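## Task

On the table is a free-standing wooden chest with seven shallow drawers; the third drawer counting down from the top contains three small round tea tins. Pull that drawer open and place one tin so it rests entirely on the table, upright or on its side. When finished, the remaining two tins must still be inside that drawer, all seven drawers must be closed, and the chest must not have moved from its original spot. Nothing may still be in motion at the end, and nothing may count as done only because the robot is holding it there. Release everything and pull the hands away at the end.

## Robot and tools

ROBOT. Two arms, left_arm and right_arm, face each other across the table; left_arm's base is on the +y side. The names do not correspond to image sides. Each arm carries an identical five-finger right hand (not mirror images), so every hand axis and number means the same on both.

WORLD FRAME. Origin on the table top halfway between the two arm bases, z = 0 is the table surface, +z up. Result positions are in metres, orientations as quaternions wxyz, velocities in m/s and rad/s. Reported positions may be slightly off, more so at long reach.

HAND POINT. A point fixed to the palm, 0.05 m in front of it, where index pad and thumb tip meet in a pinch. Its +z runs along the straightened fingers (fingertips end 0.06 to 0.07 m past it), +y points out of the palm, +x runs across the palm toward the little finger. The hand extends 0.08 m on the little-finger side; on the thumb side 0.02 m if the thumb is swung in front of the palm, up to 0.09 m otherwise. A rigid wrist bracket on the little-finger side sits 0.03 m beyond the point along +y and 0.11 m across; it can collide.

ROW LAYOUT. One row is 28 numbers, each in [-1, 1], always for both arms: left_arm dx, dy, dz, rx, ry, rz, then left_gripper little, ring, middle, index, thumb_bend, thumb_turn, force_limit, speed; then the same 14 for right_arm/right_gripper. dx..rz are an offset, not a pose: a target relative to that hand point's measured pose at the start of the action (for a call's first action, the last pose a result reported), expressed in the hand point's own axes. Every row of an action is relative to that same start, not to the prior row. Scale: 1.0 = 0.6 m of translation or 180 degrees; rx, ry, rz form a single rotation vector. Finger values: +1 straight/open, -1 curled into the palm. thumb_bend +1 straight, -1 fully bent. thumb_turn +1 alongside the palm, -1 across in front of it. A pinch is roughly index -0.22, thumb_bend -0.75, thumb_turn -0.57. force_limit maps -1..+1 to about 0..10 N at the fingertip (0..15 N for both thumb motors) and only limits closing. speed maps -1..+1 from nearly zero to full (full travel in 0.6 s). There is no 'unchanged' value: to keep a hand as is, resend its last eight numbers; before any were sent, use hand_measured (six values) plus hand_force_limit and hand_speed.

MOTION LIMITS. Each control step the commanded pose is clipped to within 100 mm and 16 degrees of the measured pose; after an action the arm continues only to its last clipped pose, so long moves need follow-up commands. Motion lags commands by about 0.17 s. Position wins over orientation if both cannot be met.

TOOLS.
- execute_actions(actions): a list of actions; each action is up to 15 rows, one per 1/30 s step; if fewer rows, the last one repeats to fill 15 steps. Empty list just returns state and images.
- move(target, speed, stop_force, blocking): target is one 28-number row as above, offsets from the pose in the last result showing one. Each hand point goes in a straight line, both arriving together, lasting 0.5 to 10 s (cut off at 10 s). speed is the path's top speed in m/s, 0.002 to 0.5, default 0.25; rotation limited to twice that in rad/s. Paths do not avoid obstacles or the other arm, and hands can lag, wander or overshoot speed near full stretch. stop_force (N, 9 to 40, shared by both arms) ends an arm's path when its wrist sensor feels that much extra push against the motion; the arm then backs to where it was two steps earlier. Use it only with slow moves, not when the hand rotates, not before 0.2 s of scene time, and omit it when pulling away from something. blocking=false returns after 0.5 s while the arm keeps going (not allowed with stop_force); poll with wait(0), and no other motion is accepted until it ends or stop is called. The 'move:' line reports done, off_target, moving, held, fault or contact, plus limits=paced (pose clipped) or limits=held (steps blocked), and each hand point's remaining distance.
- wait(seconds): 0 to 10; arms keep their last command.
- stop(): brakes a running move; needs room.
- zoom_image(camera, region): camera is cam_left_wrist or cam_right_wrist (both 672x504); region [x0, y0, x1, y1] pixels from the top-left, at most 504x504.
- show_instructions(): shows reference images.
- finished_scene(scene): ends the given scene number; irreversible; reports success.

RESULTS. A state line per arm (position, quaternion, velocities), 'Hand target' lines (where the controller is steering), optional 'pose unreachable' lines (clearance check altered a command), Wrist force and Wrist torque in the end effector's own axes (offset up to about 4 N, noise up to 2.4 N, saturation near 50 N; force points from the surface back into the arm). Hand fields list six values in motor order: hand_measured (position on command scale), hand_stopped_by (moving, target, force, stalled, fault), hand_load_n (positive means pushed open; a lost grip shows loads dropping near 0), plus hand_force_limit and hand_speed. Camera calibration (K, distortion, T_world_to_cam) is supplied and reprinted when it changes.

GRIPPING. Swing the thumb in front (thumb_turn toward -1) before reaching; the whole hand can then wrap objects 0.035 to 0.08 m wide, held on the wrist side of the hand point. For a soft grip close at speed -0.9 or lower. A motor moves only when its target changes by 0.01 or more, then locks.

AVOID. Arms are stiff: driving past a hard contact can trigger a fault. A joint torque at its limit (135 N m for shoulder and elbow joints, 25.2 N m for each wrist joint, held weight included) or 150 N on any part halts that arm for 10 s. Motors warn at 70 °C and brake at 85 °C. Never let the arms strike or squeeze each other. Do not knock anything off the table, drop, slam or shove the chest; loose objects may occasionally be nudged by outside disturbances. The robot keeps its last command while you are thinking. Finish with hands open and withdrawn, nothing moving.

Each tool is called as name(argument=value, ...), one argument or row to a line, values as JSON.

Reference images:

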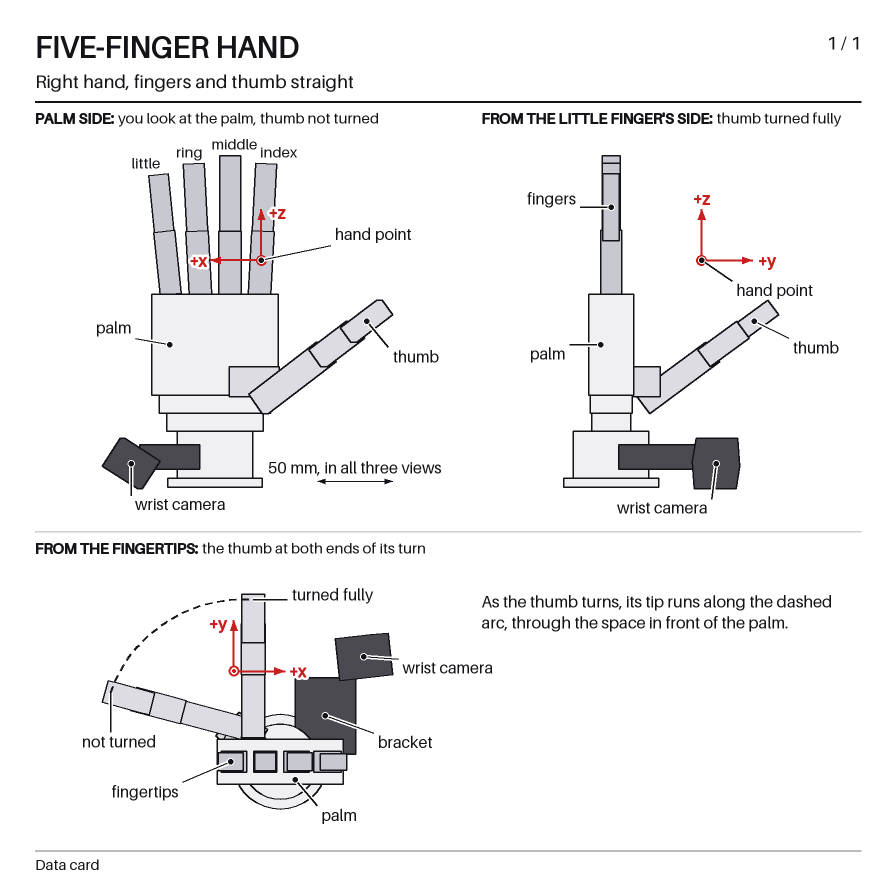

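## Session

execute_actions(
  actions=[],
)

Scene clock: 0.00 s.
left_arm: end_effector_position=(+0.2994, +0.4413, +0.4738) hand_measured=(+1.000, +1.000, +1.000, +1.000, +1.000, +1.000) hand_load_n=(+0.0, +0.0, +0.0, +0.0, +0.0, +0.0) hand_stopped_by=(target, target, target, target, target, target) hand_force_limit=0.00 hand_speed=-0.80 end_effector_quat_wxyz=(+0.002, +0.366, +0.931, -0.006) end_effector_velocity=(+0.000, -0.000, -0.000) end_effector_angular_velocity=(+0.001, -0.001, -0.000) | right_arm: end_effector_position=(+0.2173, -0.3156, +0.4762) hand_measured=(+1.000, +1.000, +1.000, +1.000, +1.000, +1.000) hand_load_n=(+0.0, +0.0, +0.0, +0.0, +0.0, +0.0) hand_stopped_by=(target, target, target, target, target, target) hand_force_limit=0.00 hand_speed=-0.80 end_effector_quat_wxyz=(+0.007, -0.267, +0.964, -0.012) end_effector_velocity=(-0.000, -0.000, +0.000) end_effector_angular_velocity=(-0.000, -0.001, +0.001)
Joint positions: left_arm=[ 0.575 -1.719  1.347  1.932  1.578 -1.881] | right_arm=[-1.212 -1.709  1.328  1.937  1.594 -1.886]
Joint velocities: left_arm=[-0.     0.001 -0.    -0.    -0.001  0.   ] | right_arm=[ 0.    -0.    -0.001  0.001  0.001 -0.   ]
Wrist force (N, on the end effector, along its own x y z axes, offset not removed): no reading
Wrist torque (N m, same axes, about the end effector's origin, offset not removed): no reading
Hand target (left_arm): +0.299, +0.441, +0.474; +0.002, +0.366, +0.931, -0.006
Hand target (right_arm): +0.217, -0.316, +0.476; +0.007, -0.267, +0.964, -0.012

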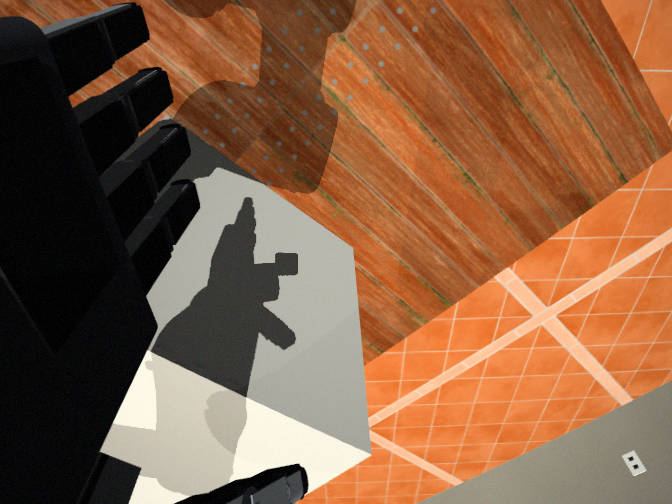

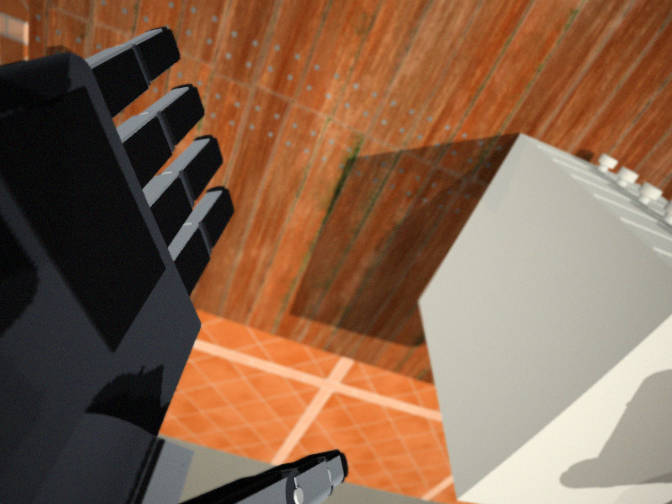

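move(
  target=[0,0,0,0,0,0,1,1,1,1,1,1,0,-0.8,0.528,0.415,0,0,0,0,1,1,1,1,1,1,0,-0.8],
)

Scene clock: 2.83 s.
left_arm: end_effector_position=(+0.2994, +0.4413, +0.4738) hand_measured=(+1.000, +1.000, +1.000, +1.000, +1.000, +1.000) hand_load_n=(+0.0, +0.0, +0.0, +0.0, +0.0, +0.0) hand_stopped_by=(target, target, target, target, target, target) hand_force_limit=0.00 hand_speed=-0.80 end_effector_quat_wxyz=(+0.002, +0.366, +0.931, -0.006) end_effector_velocity=(-0.000, -0.000, +0.000) end_effector_angular_velocity=(-0.001, +0.000, +0.000) | right_arm: end_effector_position=(-0.1822, -0.2662, +0.4690) hand_measured=(+1.000, +1.000, +1.000, +1.000, +1.000, +1.000) hand_load_n=(+0.0, +0.0, +0.0, +0.0, +0.0, +0.0) hand_stopped_by=(target, target, target, target, target, target) hand_force_limit=0.00 hand_speed=-0.80 end_effector_quat_wxyz=(+0.004, -0.268, +0.963, -0.010) end_effector_velocity=(-0.001, +0.001, +0.000) end_effector_angular_velocity=(-0.004, -0.013, -0.007)
Joint positions: left_arm=[ 0.575 -1.719  1.347  1.932  1.578 -1.881] | right_arm=[ 0.493 -1.523  1.181  1.932  1.578 -0.182]
Joint velocities: left_arm=[-0.    -0.    -0.    -0.001  0.001 -0.   ] | right_arm=[ 0.012  0.011 -0.011  0.008  0.01   0.019]
Wrist force (N, on the end effector, along its own x y z axes, offset not removed): left_arm=[-0.5 0.2 -1.8] | right_arm=[0.5 -2.8 1.1]
Wrist torque (N m, same axes, about the end effector's origin, offset not removed): left_arm=[-0.01 0.17 0.15] | right_arm=[-0.48 -0.17 0.14]
Hand target (left_arm): +0.299, +0.441, +0.474; +0.002, +0.366, +0.931, -0.006
Hand target (right_arm): -0.182, -0.266, +0.469; +0.005, -0.267, +0.964, -0.010
Off the commanded pose (left_arm): 0.000 m, 0 deg.
Off the commanded pose (right_arm): 0.002 m, 0 deg.
move: done
camera_calibration (this result's frames):
cam_left_wrist: T_world_to_cam=[[0.722723, 0.690997, 0.0139181, -0.535174], [0.571138, -0.608459, 0.55098, -0.163509], [0.389194, -0.390257, -0.834402, 0.580544], [0, 0, 0, 1]] pos_world=[0.254224, 0.496876, 0.581946]
cam_right_wrist: T_world_to_cam=[[-0.387556, 0.92093, -0.0410888, 0.193186], [0.757718, 0.343624, 0.554785, -0.0327736], [0.525037, 0.183877, -0.830978, 0.663861], [0, 0, 0, 1]] pos_world=[-0.248848, -0.288717, 0.577774]

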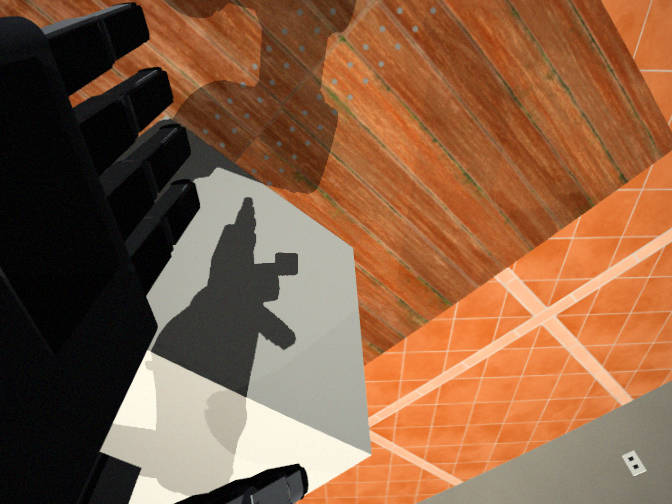

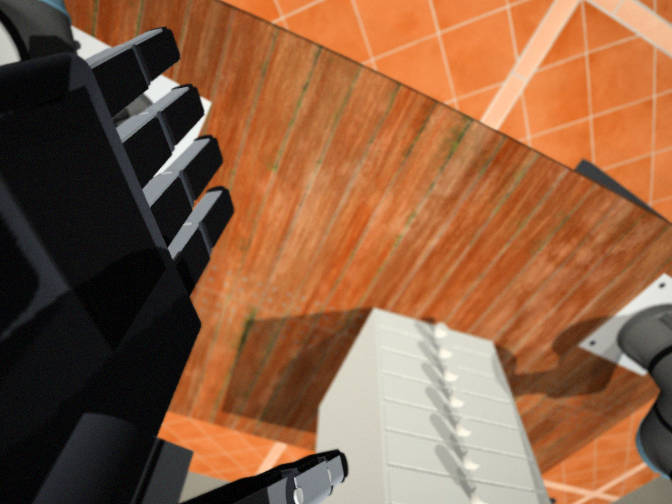

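move(
  target=[0,0,0,0,0,0,1,1,1,1,1,1,0,-0.8,0,0.15,0.25,0,-0.22,0,1,1,1,1,1,1,0,-0.8],
)

Scene clock: 5.37 s.
left_arm: end_effector_position=(+0.2994, +0.4413, +0.4738) hand_measured=(+1.000, +1.000, +1.000, +1.000, +1.000, +1.000) hand_load_n=(+0.0, +0.0, +0.0, +0.0, +0.0, +0.0) hand_stopped_by=(target, target, target, target, target, target) hand_force_limit=0.00 hand_speed=-0.80 end_effector_quat_wxyz=(+0.002, +0.366, +0.931, -0.006) end_effector_velocity=(+0.000, +0.000, +0.000) end_effector_angular_velocity=(+0.000, -0.001, +0.000) | right_arm: end_effector_position=(-0.2265, -0.1921, +0.3172) hand_measured=(+1.000, +1.000, +1.000, +1.000, +1.000, +1.000) hand_load_n=(+0.0, +0.0, +0.0, +0.0, +0.0, +0.0) hand_stopped_by=(target, target, target, target, target, target) hand_force_limit=0.00 hand_speed=-0.80 end_effector_quat_wxyz=(+0.329, -0.255, +0.905, +0.082) end_effector_velocity=(-0.000, +0.001, -0.002) end_effector_angular_velocity=(+0.004, -0.008, -0.002)
Joint positions: left_arm=[ 0.575 -1.719  1.347  1.932  1.578 -1.881] | right_arm=[ 0.907 -1.205  1.433  1.55   2.236  0.296]
Joint velocities: left_arm=[-0.    -0.     0.    -0.    -0.001 -0.   ] | right_arm=[ 0.002  0.007  0.001 -0.001  0.007  0.007]
Wrist force (N, on the end effector, along its own x y z axes, offset not removed): left_arm=[0.2 -0.2 -0.9] | right_arm=[0.4 -2.6 2.7]
Wrist torque (N m, same axes, about the end effector's origin, offset not removed): left_arm=[-0.19 0.14 0.16] | right_arm=[-0.57 -0.09 0.08]
Hand target (left_arm): +0.299, +0.441, +0.474; +0.002, +0.366, +0.931, -0.006
Hand target (right_arm): -0.227, -0.192, +0.317; +0.330, -0.255, +0.905, +0.082
Off the commanded pose (left_arm): 0.000 m, 0 deg.
Off the commanded pose (right_arm): 0.001 m, 0 deg.
move: done
camera_calibration (this result's frames):
cam_left_wrist: T_world_to_cam=[[0.722723, 0.690997, 0.0139184, -0.535174], [0.571138, -0.608459, 0.55098, -0.163509], [0.389194, -0.390257, -0.834402, 0.580544], [0, 0, 0, 1]] pos_world=[0.254224, 0.496876, 0.581946]
cam_right_wrist: T_world_to_cam=[[-0.406055, 0.912186, 0.0550935, 0.0651996], [0.29147, 0.0721362, 0.953856, -0.224769], [0.86612, 0.403376, -0.295166, 0.49685], [0, 0, 0, 1]] pos_world=[-0.338344, -0.243678, 0.357459]

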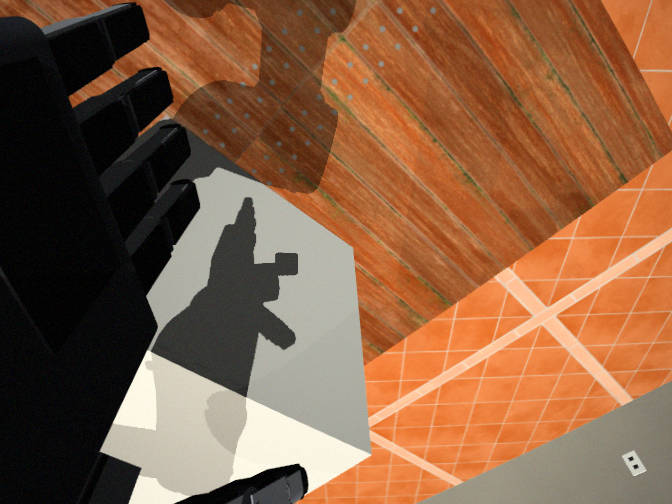

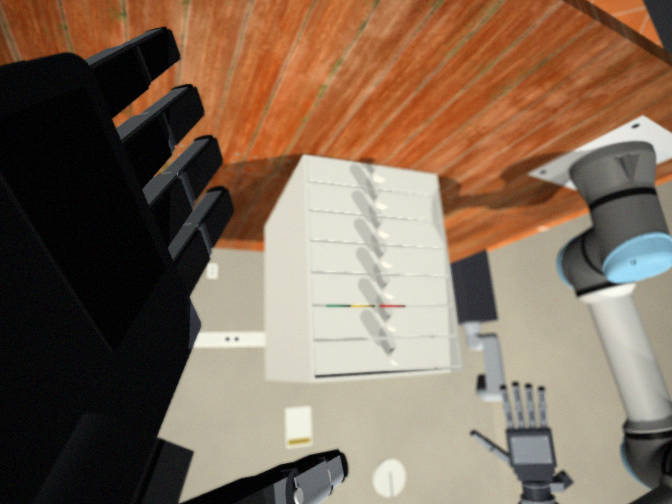

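zoom_image(
  camera="cam_right_wrist",
  region=[250, 140, 480, 390],
)

Region (250, 140, 480, 390) of cam_right_wrist's 672x504 image, scaled by 2.016, with more detail than that image has; it fills the left 464 columns of this view, and the rest is white.

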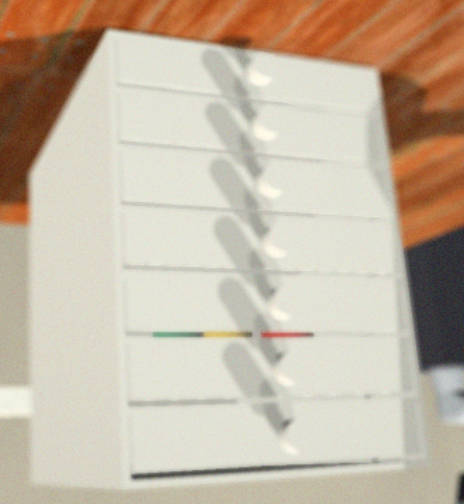

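move(
  target=[-0.088,-0.593,0.08,0,0,0,1,1,1,1,1,1,0,-0.8,0,0,0,0,0,0,1,1,1,1,1,1,0,-0.8],
)

zoom_image(
  camera="cam_left_wrist",
  region=[200, 100, 500, 400],
)

Scene clock: 7.93 s.
left_arm: end_effector_position=(+0.0956, +0.1445, +0.4298) hand_measured=(+1.000, +1.000, +1.000, +1.000, +1.000, +1.000) hand_load_n=(+0.0, +0.0, +0.0, +0.0, +0.0, +0.0) hand_stopped_by=(target, target, target, target, target, target) hand_force_limit=0.00 hand_speed=-0.80 end_effector_quat_wxyz=(+0.001, +0.366, +0.931, -0.007) end_effector_velocity=(-0.002, -0.002, -0.000) end_effector_angular_velocity=(+0.003, +0.002, +0.000) | right_arm: end_effector_position=(-0.2265, -0.1921, +0.3172) hand_measured=(+1.000, +1.000, +1.000, +1.000, +1.000, +1.000) hand_load_n=(+0.0, +0.0, +0.0, +0.0, +0.0, +0.0) hand_stopped_by=(target, target, target, target, target, target) hand_force_limit=0.00 hand_speed=-0.80 end_effector_quat_wxyz=(+0.329, -0.255, +0.905, +0.082) end_effector_velocity=(+0.000, -0.000, -0.000) end_effector_angular_velocity=(-0.002, -0.002, +0.000)
Joint positions: left_arm=[-0.239 -1.312  1.032  1.837  1.569 -2.695] | right_arm=[ 0.907 -1.205  1.433  1.55   2.236  0.296]
Joint velocities: left_arm=[-0.     0.008 -0.01   0.004  0.003 -0.001] | right_arm=[ 0.     0.     0.001  0.001  0.    -0.   ]
Wrist force (N, on the end effector, along its own x y z axes, offset not removed): left_arm=[1.1 0.2 -1.5] | right_arm=[-0.2 -2.1 2.9]
Wrist torque (N m, same axes, about the end effector's origin, offset not removed): left_arm=[-0.13 -0.03 0.18] | right_arm=[-0.54 -0.04 0.14]
Hand target (left_arm): +0.095, +0.144, +0.430; +0.001, +0.366, +0.931, -0.007
Hand target (right_arm): -0.227, -0.192, +0.317; +0.329, -0.255, +0.905, +0.082
Off the commanded pose (left_arm): 0.000 m, 0 deg.
Off the commanded pose (right_arm): 0.000 m, 0 deg.
move: done
camera_calibration (this result's frames):
cam_left_wrist: T_world_to_cam=[[0.7228, 0.690958, 0.0116986, -0.181218], [0.572248, -0.607938, 0.550403, -0.203364], [0.387417, -0.391137, -0.834817, 0.507799], [0, 0, 0, 1]] pos_world=[0.0506283, 0.2002, 0.537971]
cam_right_wrist: T_world_to_cam=[[-0.406055, 0.912186, 0.0550935, 0.0651995], [0.29147, 0.0721359, 0.953856, -0.22477], [0.866121, 0.403376, -0.295166, 0.49685], [0, 0, 0, 1]] pos_world=[-0.338344, -0.243678, 0.357459]

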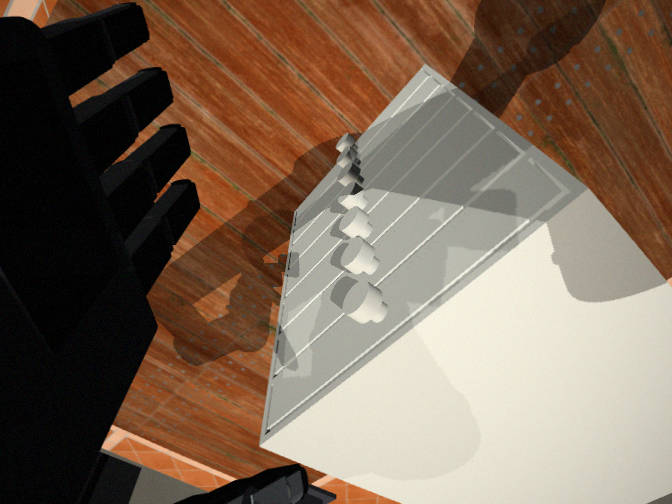

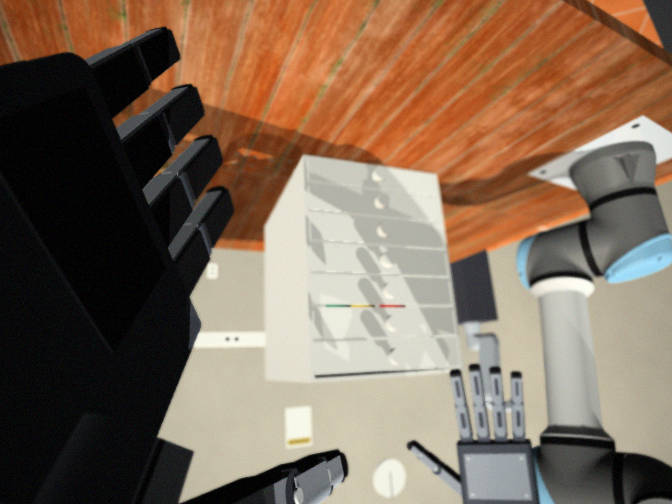

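Region (200, 100, 500, 400) of cam_left_wrist's 672x504 image, scaled by 1.680, with more detail than that image has.

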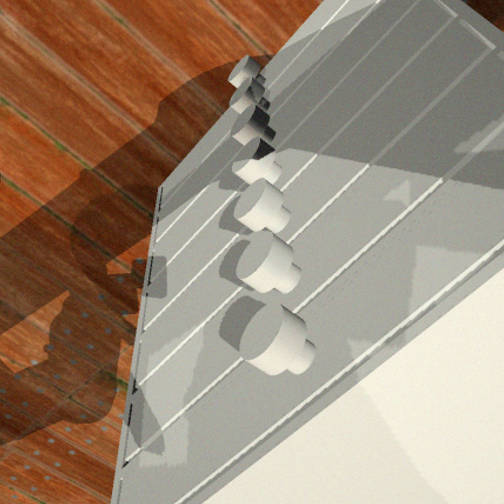

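move(
  target=[0,0,-0.06,0,0,0,1,1,1,1,1,1,0,-0.8,-0.2,0.03,0.2,-0.385,0.246,0.806,1,1,1,0.3,-0.3,-0.57,0,0.5],
)

Scene clock: 15.10 s.
left_arm: end_effector_position=(+0.0957, +0.1450, +0.4657) hand_measured=(+1.000, +1.000, +1.000, +1.000, +1.000, +1.000) hand_load_n=(+0.0, +0.0, +0.0, +0.0, +0.0, +0.0) hand_stopped_by=(target, target, target, target, target, target) hand_force_limit=0.00 hand_speed=-0.80 end_effector_quat_wxyz=(+0.001, +0.366, +0.931, -0.007) end_effector_velocity=(-0.000, -0.000, +0.000) end_effector_angular_velocity=(-0.001, +0.001, -0.000) | right_arm: end_effector_position=(-0.1234, -0.1143, +0.3049) hand_measured=(+1.000, +1.000, +1.000, +0.300, -0.300, -0.570) hand_load_n=(+0.0, +0.0, +0.0, +0.0, +0.0, +0.0) hand_stopped_by=(target, target, target, target, target, target) hand_force_limit=0.00 hand_speed=0.50 end_effector_quat_wxyz=(-0.219, +0.442, +0.662, +0.564) end_effector_velocity=(-0.000, -0.000, -0.000) end_effector_angular_velocity=(-0.001, -0.000, +0.001)
Joint positions: left_arm=[-0.239 -1.28   0.892  1.944  1.569 -2.695] | right_arm=[ 0.679 -1.569  1.911  0.026  2.3    1.211]
Joint velocities: left_arm=[-0.     0.    -0.002  0.     0.001  0.   ] | right_arm=[ 0.    -0.     0.001 -0.    -0.001 -0.   ]
Wrist force (N, on the end effector, along its own x y z axes, offset not removed): left_arm=[0.4 -1.1 1.6] | right_arm=[-0.6 -1.2 2.6]
Wrist torque (N m, same axes, about the end effector's origin, offset not removed): left_arm=[-0.45 -0.10 0.17] | right_arm=[-0.40 0.07 0.20]
Hand target (left_arm): +0.096, +0.145, +0.466; +0.001, +0.366, +0.931, -0.007
Hand target (right_arm): -0.123, -0.114, +0.305; -0.219, +0.442, +0.662, +0.564
Off the commanded pose (left_arm): 0.000 m, 0 deg.
Off the commanded pose (right_arm): 0.041 m, 42 deg; orientation clipped at the last step of the last action.
move: held (right_arm); limits=paced,held; held on 40 of 188 steps (right_arm), including the last (right_arm)
pose unreachable (right arm): on one or more control steps of this call, first in action 0 (counted from 0), this arm could not follow its commanded pose, so it was not sent that pose on those steps. On the call's last step it was still not sent that pose. It may still have moved: this result reports where it is.
cause: the commanded pose would bring two parts of the arm too close to each other (joints 4 (wrist 1) to 6 (wrist 3) lie between them).
camera_calibration (this result's frames):
cam_left_wrist: T_world_to_cam=[[0.722796, 0.690963, 0.0117016, -0.182036], [0.572244, -0.607929, 0.550416, -0.222938], [0.387431, -0.391143, -0.834808, 0.537947], [0, 0, 0, 1]] pos_world=[0.0507327, 0.200663, 0.573921]
cam_right_wrist: T_world_to_cam=[[0.901599, -0.0555443, 0.428991, -0.0265066], [0.22017, -0.79473, -0.565623, 0.106705], [0.372349, 0.604416, -0.704299, 0.459346], [0, 0, 0, 1]] pos_world=[-0.170632, -0.194307, 0.395242]

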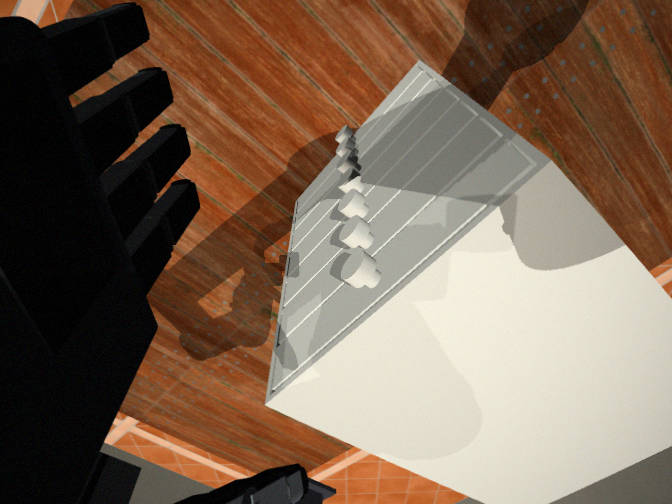

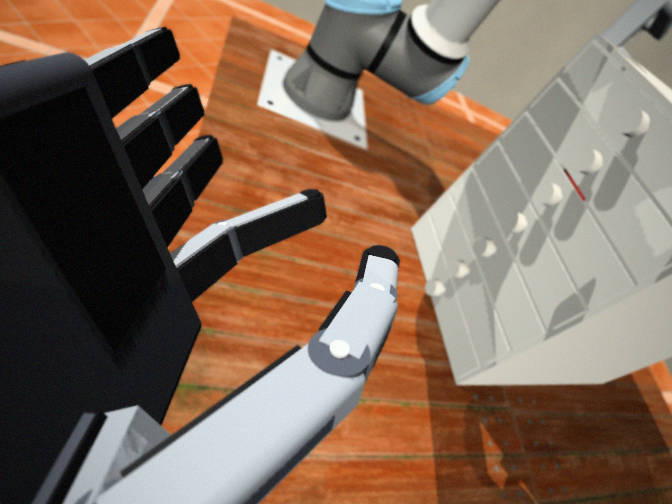

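move(
  target=[0,0,0,0,0,0,1,1,1,1,1,1,0,-0.8,-0.15,0.227,0.35,-0.093,0.062,0.202,1,1,1,0.3,-0.3,-0.57,0,0.5],
  speed=0.15,
)

Scene clock: 19.00 s.
left_arm: end_effector_position=(+0.0957, +0.1450, +0.4657) hand_measured=(+1.000, +1.000, +1.000, +1.000, +1.000, +1.000) hand_load_n=(+0.0, +0.0, +0.0, +0.0, +0.0, +0.0) hand_stopped_by=(target, target, target, target, target, target) hand_force_limit=0.00 hand_speed=-0.80 end_effector_quat_wxyz=(+0.001, +0.366, +0.931, -0.007) end_effector_velocity=(+0.000, +0.000, -0.000) end_effector_angular_velocity=(+0.001, -0.001, +0.000) | right_arm: end_effector_position=(+0.0799, +0.0489, +0.2536) hand_measured=(+1.000, +1.000, +1.000, +0.300, -0.300, -0.570) hand_load_n=(+0.0, +0.0, +0.0, +0.0, +0.0, +0.0) hand_stopped_by=(target, target, target, target, target, target) hand_force_limit=0.00 hand_speed=0.50 end_effector_quat_wxyz=(-0.380, +0.596, +0.381, +0.597) end_effector_velocity=(+0.002, +0.002, -0.000) end_effector_angular_velocity=(+0.004, +0.004, -0.002)
Joint positions: left_arm=[-0.239 -1.28   0.892  1.944  1.569 -2.695] | right_arm=[ 0.115 -1.426  1.958 -0.532  1.988  1.569]
Joint velocities: left_arm=[-0.     0.001  0.     0.001 -0.    -0.   ] | right_arm=[-0.004  0.005 -0.004 -0.004 -0.002  0.004]
Wrist force (N, on the end effector, along its own x y z axes, offset not removed): left_arm=[-0.9 -1.0 -1.8] | right_arm=[0.1 -2.7 3.0]
Wrist torque (N m, same axes, about the end effector's origin, offset not removed): left_arm=[-0.20 0.18 0.01] | right_arm=[-0.65 -0.05 0.15]
Hand target (left_arm): +0.096, +0.145, +0.466; +0.001, +0.366, +0.931, -0.007
Hand target (right_arm): +0.080, +0.049, +0.254; -0.380, +0.596, +0.381, +0.596
Off the commanded pose (left_arm): 0.000 m, 0 deg.
Off the commanded pose (right_arm): 0.001 m, 0 deg.
move: done
camera_calibration (this result's frames):
cam_left_wrist: T_world_to_cam=[[0.722796, 0.690963, 0.0117017, -0.182036], [0.572244, -0.607929, 0.550417, -0.222939], [0.387431, -0.391143, -0.834808, 0.537946], [0, 0, 0, 1]] pos_world=[0.0507327, 0.200663, 0.573921]
cam_right_wrist: T_world_to_cam=[[0.906337, -0.39844, -0.140708, -0.017783], [-0.328213, -0.454075, -0.828307, 0.256359], [0.266138, 0.796907, -0.542318, 0.206857], [0, 0, 0, 1]] pos_world=[0.0452052, -0.0555248, 0.322024]

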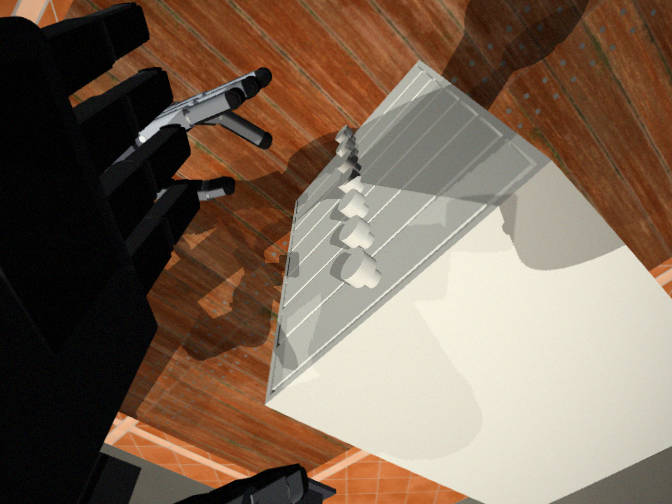

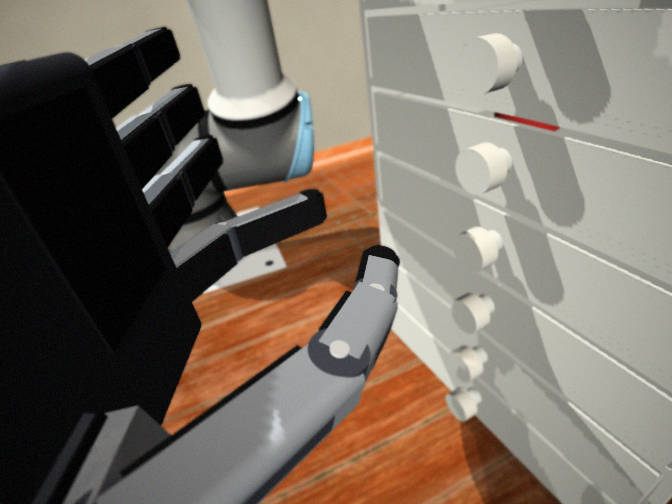

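move(
  target=[0,0,0,0,0,0,1,1,1,1,1,1,0,-0.8,-0.018,0.07,0.108,0,0,0,1,1,1,0.5,-0.3,-0.57,0,0.5],
  speed=0.1,
)

Scene clock: 20.60 s.
left_arm: end_effector_position=(+0.0957, +0.1450, +0.4657) hand_measured=(+1.000, +1.000, +1.000, +1.000, +1.000, +1.000) hand_load_n=(+0.0, +0.0, +0.0, +0.0, +0.0, +0.0) hand_stopped_by=(target, target, target, target, target, target) hand_force_limit=0.00 hand_speed=-0.80 end_effector_quat_wxyz=(+0.001, +0.366, +0.931, -0.007) end_effector_velocity=(-0.001, -0.000, -0.001) end_effector_angular_velocity=(+0.001, +0.001, +0.000) | right_arm: end_effector_position=(+0.1451, +0.0897, +0.2430) hand_measured=(+1.000, +1.000, +1.000, +0.500, -0.300, -0.570) hand_load_n=(+0.0, +0.0, +0.0, +0.0, +0.0, +0.0) hand_stopped_by=(target, target, target, target, target, target) hand_force_limit=0.00 hand_speed=0.50 end_effector_quat_wxyz=(-0.380, +0.596, +0.381, +0.597) end_effector_velocity=(+0.002, +0.002, -0.000) end_effector_angular_velocity=(-0.000, +0.000, +0.000)
Joint positions: left_arm=[-0.239 -1.28   0.892  1.944  1.569 -2.695] | right_arm=[-0.033 -1.354  1.902 -0.548  1.84   1.568]
Joint velocities: left_arm=[ 0.     0.001  0.    -0.001  0.002 -0.   ] | right_arm=[-0.005  0.004 -0.004  0.    -0.005  0.   ]
Wrist force (N, on the end effector, along its own x y z axes, offset not removed): left_arm=[-0.5 -1.4 -1.8] | right_arm=[-0.5 -2.8 2.5]
Wrist torque (N m, same axes, about the end effector's origin, offset not removed): left_arm=[-0.32 0.19 -0.02] | right_arm=[-0.59 0.02 0.08]
Hand target (left_arm): +0.096, +0.145, +0.466; +0.001, +0.366, +0.931, -0.007
Hand target (right_arm): +0.145, +0.090, +0.243; -0.380, +0.596, +0.381, +0.597
Off the commanded pose (left_arm): 0.000 m, 0 deg.
Off the commanded pose (right_arm): 0.000 m, 0 deg.
move: done
camera_calibration (this result's frames):
cam_left_wrist: T_world_to_cam=[[0.722796, 0.690963, 0.0117016, -0.182036], [0.572244, -0.607929, 0.550417, -0.222939], [0.387431, -0.391143, -0.834808, 0.537946], [0, 0, 0, 1]] pos_world=[0.0507327, 0.200663, 0.573921]
cam_right_wrist: T_world_to_cam=[[0.906391, -0.398474, -0.140264, -0.0622179], [-0.327834, -0.454092, -0.828448, 0.287477], [0.266422, 0.796881, -0.542218, 0.151153], [0, 0, 0, 1]] pos_world=[0.110368, -0.0147026, 0.31139]

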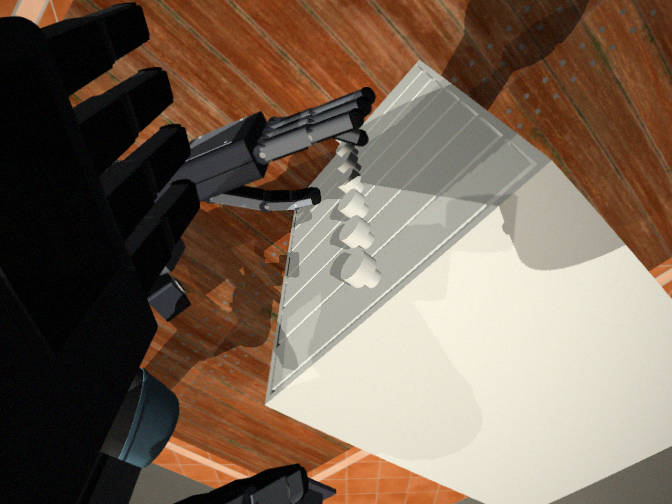

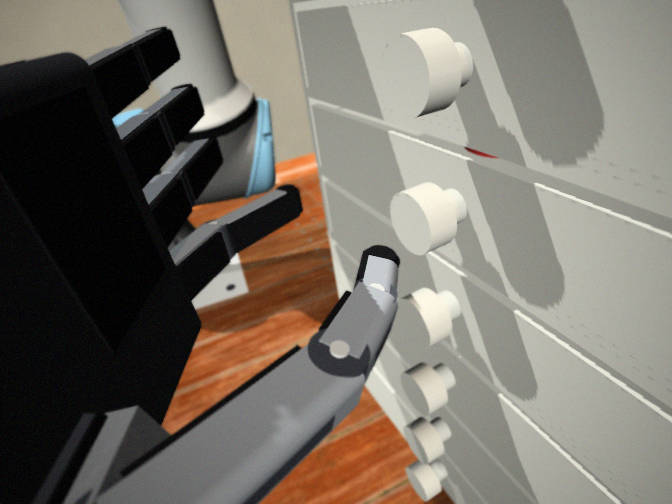

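move(
  target=[0,0,0,0,0,0,1,1,1,1,1,1,0,-0.8,-0.01,0.058,0.027,0,0,0,1,1,1,0.5,-0.3,-0.57,0,0.5],
  speed=0.02,
  stop_force=9,
)

Scene clock: 23.13 s.
left_arm: end_effector_position=(+0.0957, +0.1450, +0.4657) hand_measured=(+1.000, +1.000, +1.000, +1.000, +1.000, +1.000) hand_load_n=(+0.0, +0.0, +0.0, +0.0, +0.0, +0.0) hand_stopped_by=(target, target, target, target, target, target) hand_force_limit=0.00 hand_speed=-0.80 end_effector_quat_wxyz=(+0.001, +0.366, +0.931, -0.007) end_effector_velocity=(-0.000, -0.000, -0.000) end_effector_angular_velocity=(+0.000, +0.001, +0.000) | right_arm: end_effector_position=(+0.1832, +0.0897, +0.2372) hand_measured=(+1.000, +1.000, +1.000, +0.500, -0.300, -0.570) hand_load_n=(+0.0, +0.0, +0.0, +0.0, +0.0, +0.0) hand_stopped_by=(target, target, target, target, target, target) hand_force_limit=0.00 hand_speed=0.50 end_effector_quat_wxyz=(-0.380, +0.595, +0.381, +0.597) end_effector_velocity=(+0.002, -0.000, -0.001) end_effector_angular_velocity=(-0.001, +0.000, +0.001)
Joint positions: left_arm=[-0.239 -1.28   0.892  1.944  1.569 -2.695] | right_arm=[-0.121 -1.354  1.919 -0.566  1.752  1.568]
Joint velocities: left_arm=[-0.     0.    -0.    -0.     0.001 -0.   ] | right_arm=[-0.005  0.     0.001 -0.    -0.006 -0.   ]
Wrist force (N, on the end effector, along its own x y z axes, offset not removed): left_arm=[-0.1 -2.3 0.4] | right_arm=[-0.7 -0.8 0.7]
Wrist torque (N m, same axes, about the end effector's origin, offset not removed): left_arm=[-0.51 0.07 0.01] | right_arm=[-0.24 0.14 0.15]
Hand target (left_arm): +0.096, +0.145, +0.466; +0.001, +0.366, +0.931, -0.007
Hand target (right_arm): +0.183, +0.090, +0.237; -0.380, +0.595, +0.381, +0.597
Off the commanded pose (left_arm): 0.000 m, 0 deg.
Off the commanded pose (right_arm): 0.000 m, 0 deg.
move: done
camera_calibration (this result's frames):
cam_left_wrist: T_world_to_cam=[[0.722796, 0.690963, 0.0117013, -0.182035], [0.572244, -0.607929, 0.550417, -0.222939], [0.387431, -0.391143, -0.834808, 0.537946], [0, 0, 0, 1]] pos_world=[0.0507327, 0.200663, 0.573921]
cam_right_wrist: T_world_to_cam=[[0.906416, -0.398512, -0.139992, -0.0976731], [-0.327621, -0.454129, -0.828511, 0.295152], [0.266597, 0.79684, -0.542191, 0.137809], [0, 0, 0, 1]] pos_world=[0.148491, -0.0146987, 0.305582]

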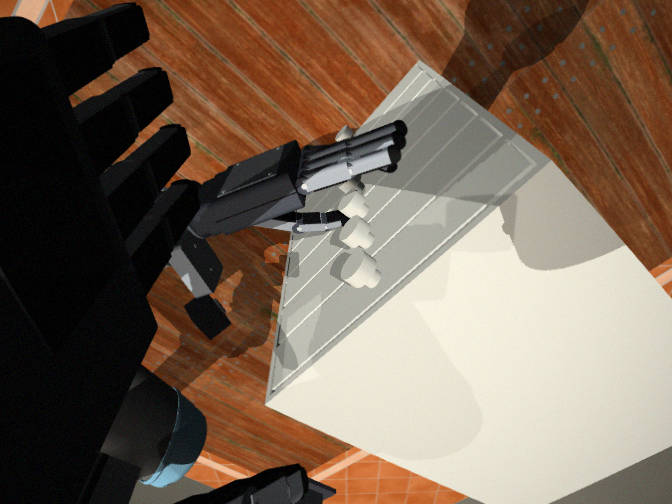

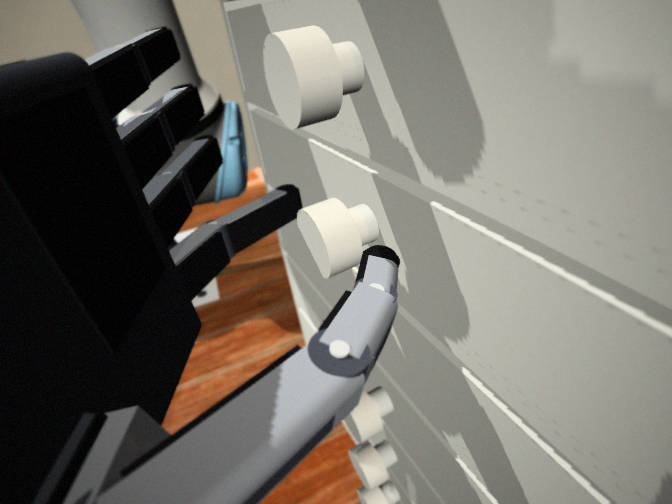

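execute_actions(
  actions=[
    [[0,0,0,0,0,0,1,1,1,1,1,1,0,-0.8,0,0,0,0,0,0,1,1,1,-0.4,-0.5,-0.57,0.2,-0.5]],
    [[0,0,0,0,0,0,1,1,1,1,1,1,0,-0.8,0,0,0,0,0,0,1,1,1,-0.4,-0.5,-0.57,0.2,-0.5]],
    [[0,0,0,0,0,0,1,1,1,1,1,1,0,-0.8,0,0,0,0,0,0,1,1,1,-0.4,-0.5,-0.57,0.2,-0.5]],
  ],
)

Scene clock: 24.77 s.
left_arm: end_effector_position=(+0.0957, +0.1450, +0.4657) hand_measured=(+1.000, +1.000, +1.000, +1.000, +1.000, +1.000) hand_load_n=(+0.0, +0.0, +0.0, +0.0, +0.0, +0.0) hand_stopped_by=(target, target, target, target, target, target) hand_force_limit=0.00 hand_speed=-0.80 end_effector_quat_wxyz=(+0.001, +0.366, +0.931, -0.007) end_effector_velocity=(-0.000, +0.000, +0.000) end_effector_angular_velocity=(-0.000, +0.002, -0.000) | right_arm: end_effector_position=(+0.1832, +0.0897, +0.2371) hand_measured=(+1.000, +1.000, +1.000, +0.144, -0.492, -0.570) hand_load_n=(+0.0, +0.0, +0.0, +5.0, +5.5, +0.0) hand_stopped_by=(target, target, target, force, target, target) hand_force_limit=0.20 hand_speed=-0.50 end_effector_quat_wxyz=(-0.380, +0.595, +0.381, +0.597) end_effector_velocity=(-0.000, -0.000, -0.000) end_effector_angular_velocity=(-0.001, +0.000, -0.000)
Joint positions: left_arm=[-0.239 -1.28   0.892  1.944  1.569 -2.695] | right_arm=[-0.121 -1.354  1.92  -0.566  1.752  1.568]
Joint velocities: left_arm=[-0.    -0.001  0.    -0.     0.001  0.   ] | right_arm=[ 0.    -0.     0.001  0.     0.001 -0.   ]
Wrist force (N, on the end effector, along its own x y z axes, offset not removed): left_arm=[-1.4 -1.0 -0.6] | right_arm=[-0.7 -5.1 -0.5]
Wrist torque (N m, same axes, about the end effector's origin, offset not removed): left_arm=[-0.26 0.33 0.11] | right_arm=[-0.12 -0.10 0.06]
Hand target (left_arm): +0.096, +0.145, +0.466; +0.001, +0.366, +0.931, -0.007
Hand target (right_arm): +0.183, +0.090, +0.237; -0.380, +0.595, +0.381, +0.597
Off the commanded pose (left_arm): 0.000 m, 0 deg.
Off the commanded pose (right_arm): 0.000 m, 0 deg.
camera_calibration (this result's frames):
cam_left_wrist: T_world_to_cam=[[0.722796, 0.690963, 0.0117012, -0.182035], [0.572244, -0.607929, 0.550417, -0.222939], [0.387431, -0.391143, -0.834808, 0.537946], [0, 0, 0, 1]] pos_world=[0.0507327, 0.200663, 0.573921]
cam_right_wrist: T_world_to_cam=[[0.906432, -0.398476, -0.139993, -0.0976787], [-0.327599, -0.454129, -0.82852, 0.295127], [0.26657, 0.796859, -0.542177, 0.137796], [0, 0, 0, 1]] pos_world=[0.14849, -0.014701, 0.305554]

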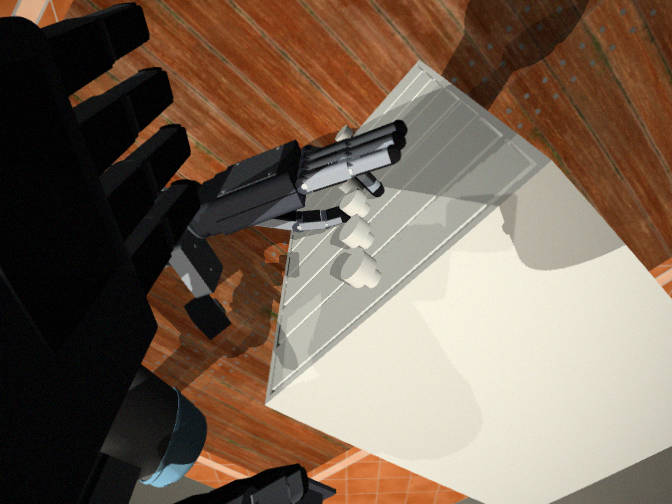

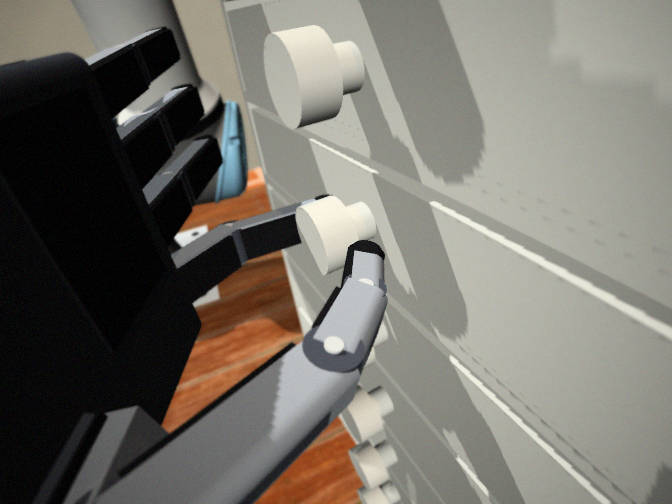

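move(
  target=[0,0,0,0,0,0,1,1,1,1,1,1,0,-0.8,0,-0.088,-0.048,0,0,0,1,1,1,-0.4,-0.5,-0.57,0.2,-0.5],
  speed=0.04,
)

Scene clock: 26.77 s.
left_arm: end_effector_position=(+0.0957, +0.1450, +0.4657) hand_measured=(+1.000, +1.000, +1.000, +1.000, +1.000, +1.000) hand_load_n=(+0.0, +0.0, +0.0, +0.0, +0.0, +0.0) hand_stopped_by=(target, target, target, target, target, target) hand_force_limit=0.00 hand_speed=-0.80 end_effector_quat_wxyz=(+0.001, +0.366, +0.931, -0.007) end_effector_velocity=(-0.000, -0.000, -0.001) end_effector_angular_velocity=(+0.002, +0.000, +0.000) | right_arm: end_effector_position=(+0.1235, +0.0859, +0.2369) hand_measured=(+1.000, +1.000, +1.000, +0.142, -0.494, -0.570) hand_load_n=(+0.0, +0.0, +0.0, +0.0, +0.0, +0.0) hand_stopped_by=(target, target, target, force, target, target) hand_force_limit=0.20 hand_speed=-0.50 end_effector_quat_wxyz=(-0.380, +0.596, +0.381, +0.597) end_effector_velocity=(-0.003, -0.000, +0.000) end_effector_angular_velocity=(-0.000, -0.000, -0.001)
Joint positions: left_arm=[-0.239 -1.28   0.892  1.944  1.569 -2.695] | right_arm=[ 0.016 -1.347  1.91  -0.564  1.889  1.568]
Joint velocities: left_arm=[ 0.     0.001  0.001 -0.     0.001 -0.   ] | right_arm=[ 0.006  0.001 -0.001  0.     0.007 -0.   ]
Wrist force (N, on the end effector, along its own x y z axes, offset not removed): left_arm=[0.2 -0.3 -1.8] | right_arm=[0.3 -2.5 2.5]
Wrist torque (N m, same axes, about the end effector's origin, offset not removed): left_arm=[-0.14 0.13 0.11] | right_arm=[-0.53 -0.09 0.13]
Hand target (left_arm): +0.096, +0.145, +0.466; +0.001, +0.366, +0.931, -0.007
Hand target (right_arm): +0.123, +0.086, +0.237; -0.380, +0.596, +0.381, +0.597
Off the commanded pose (left_arm): 0.000 m, 0 deg.
Off the commanded pose (right_arm): 0.000 m, 0 deg.
move: done
camera_calibration (this result's frames):
cam_left_wrist: T_world_to_cam=[[0.722796, 0.690963, 0.0117015, -0.182036], [0.572244, -0.607929, 0.550417, -0.222939], [0.387431, -0.391143, -0.834808, 0.537946], [0, 0, 0, 1]] pos_world=[0.0507327, 0.200663, 0.573921]
cam_right_wrist: T_world_to_cam=[[0.906393, -0.398414, -0.140418, -0.0450007], [-0.327932, -0.454076, -0.828417, 0.273643], [0.266293, 0.796919, -0.542224, 0.156697], [0, 0, 0, 1]] pos_world=[0.088797, -0.0185495, 0.305337]

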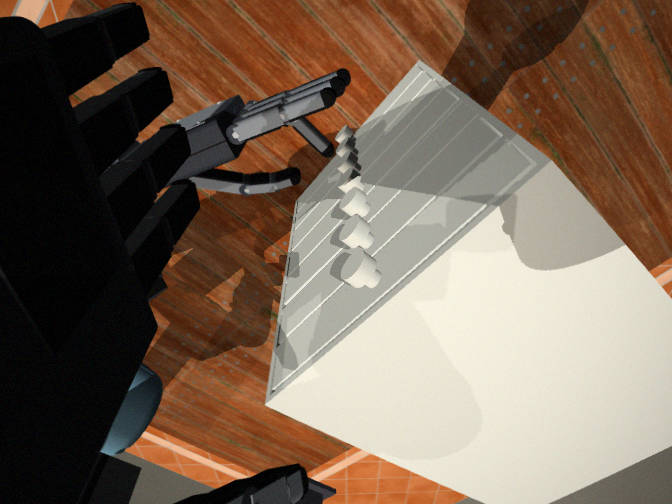

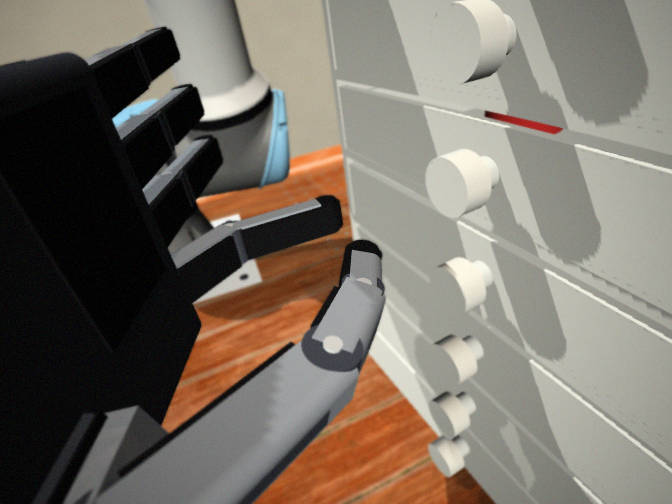

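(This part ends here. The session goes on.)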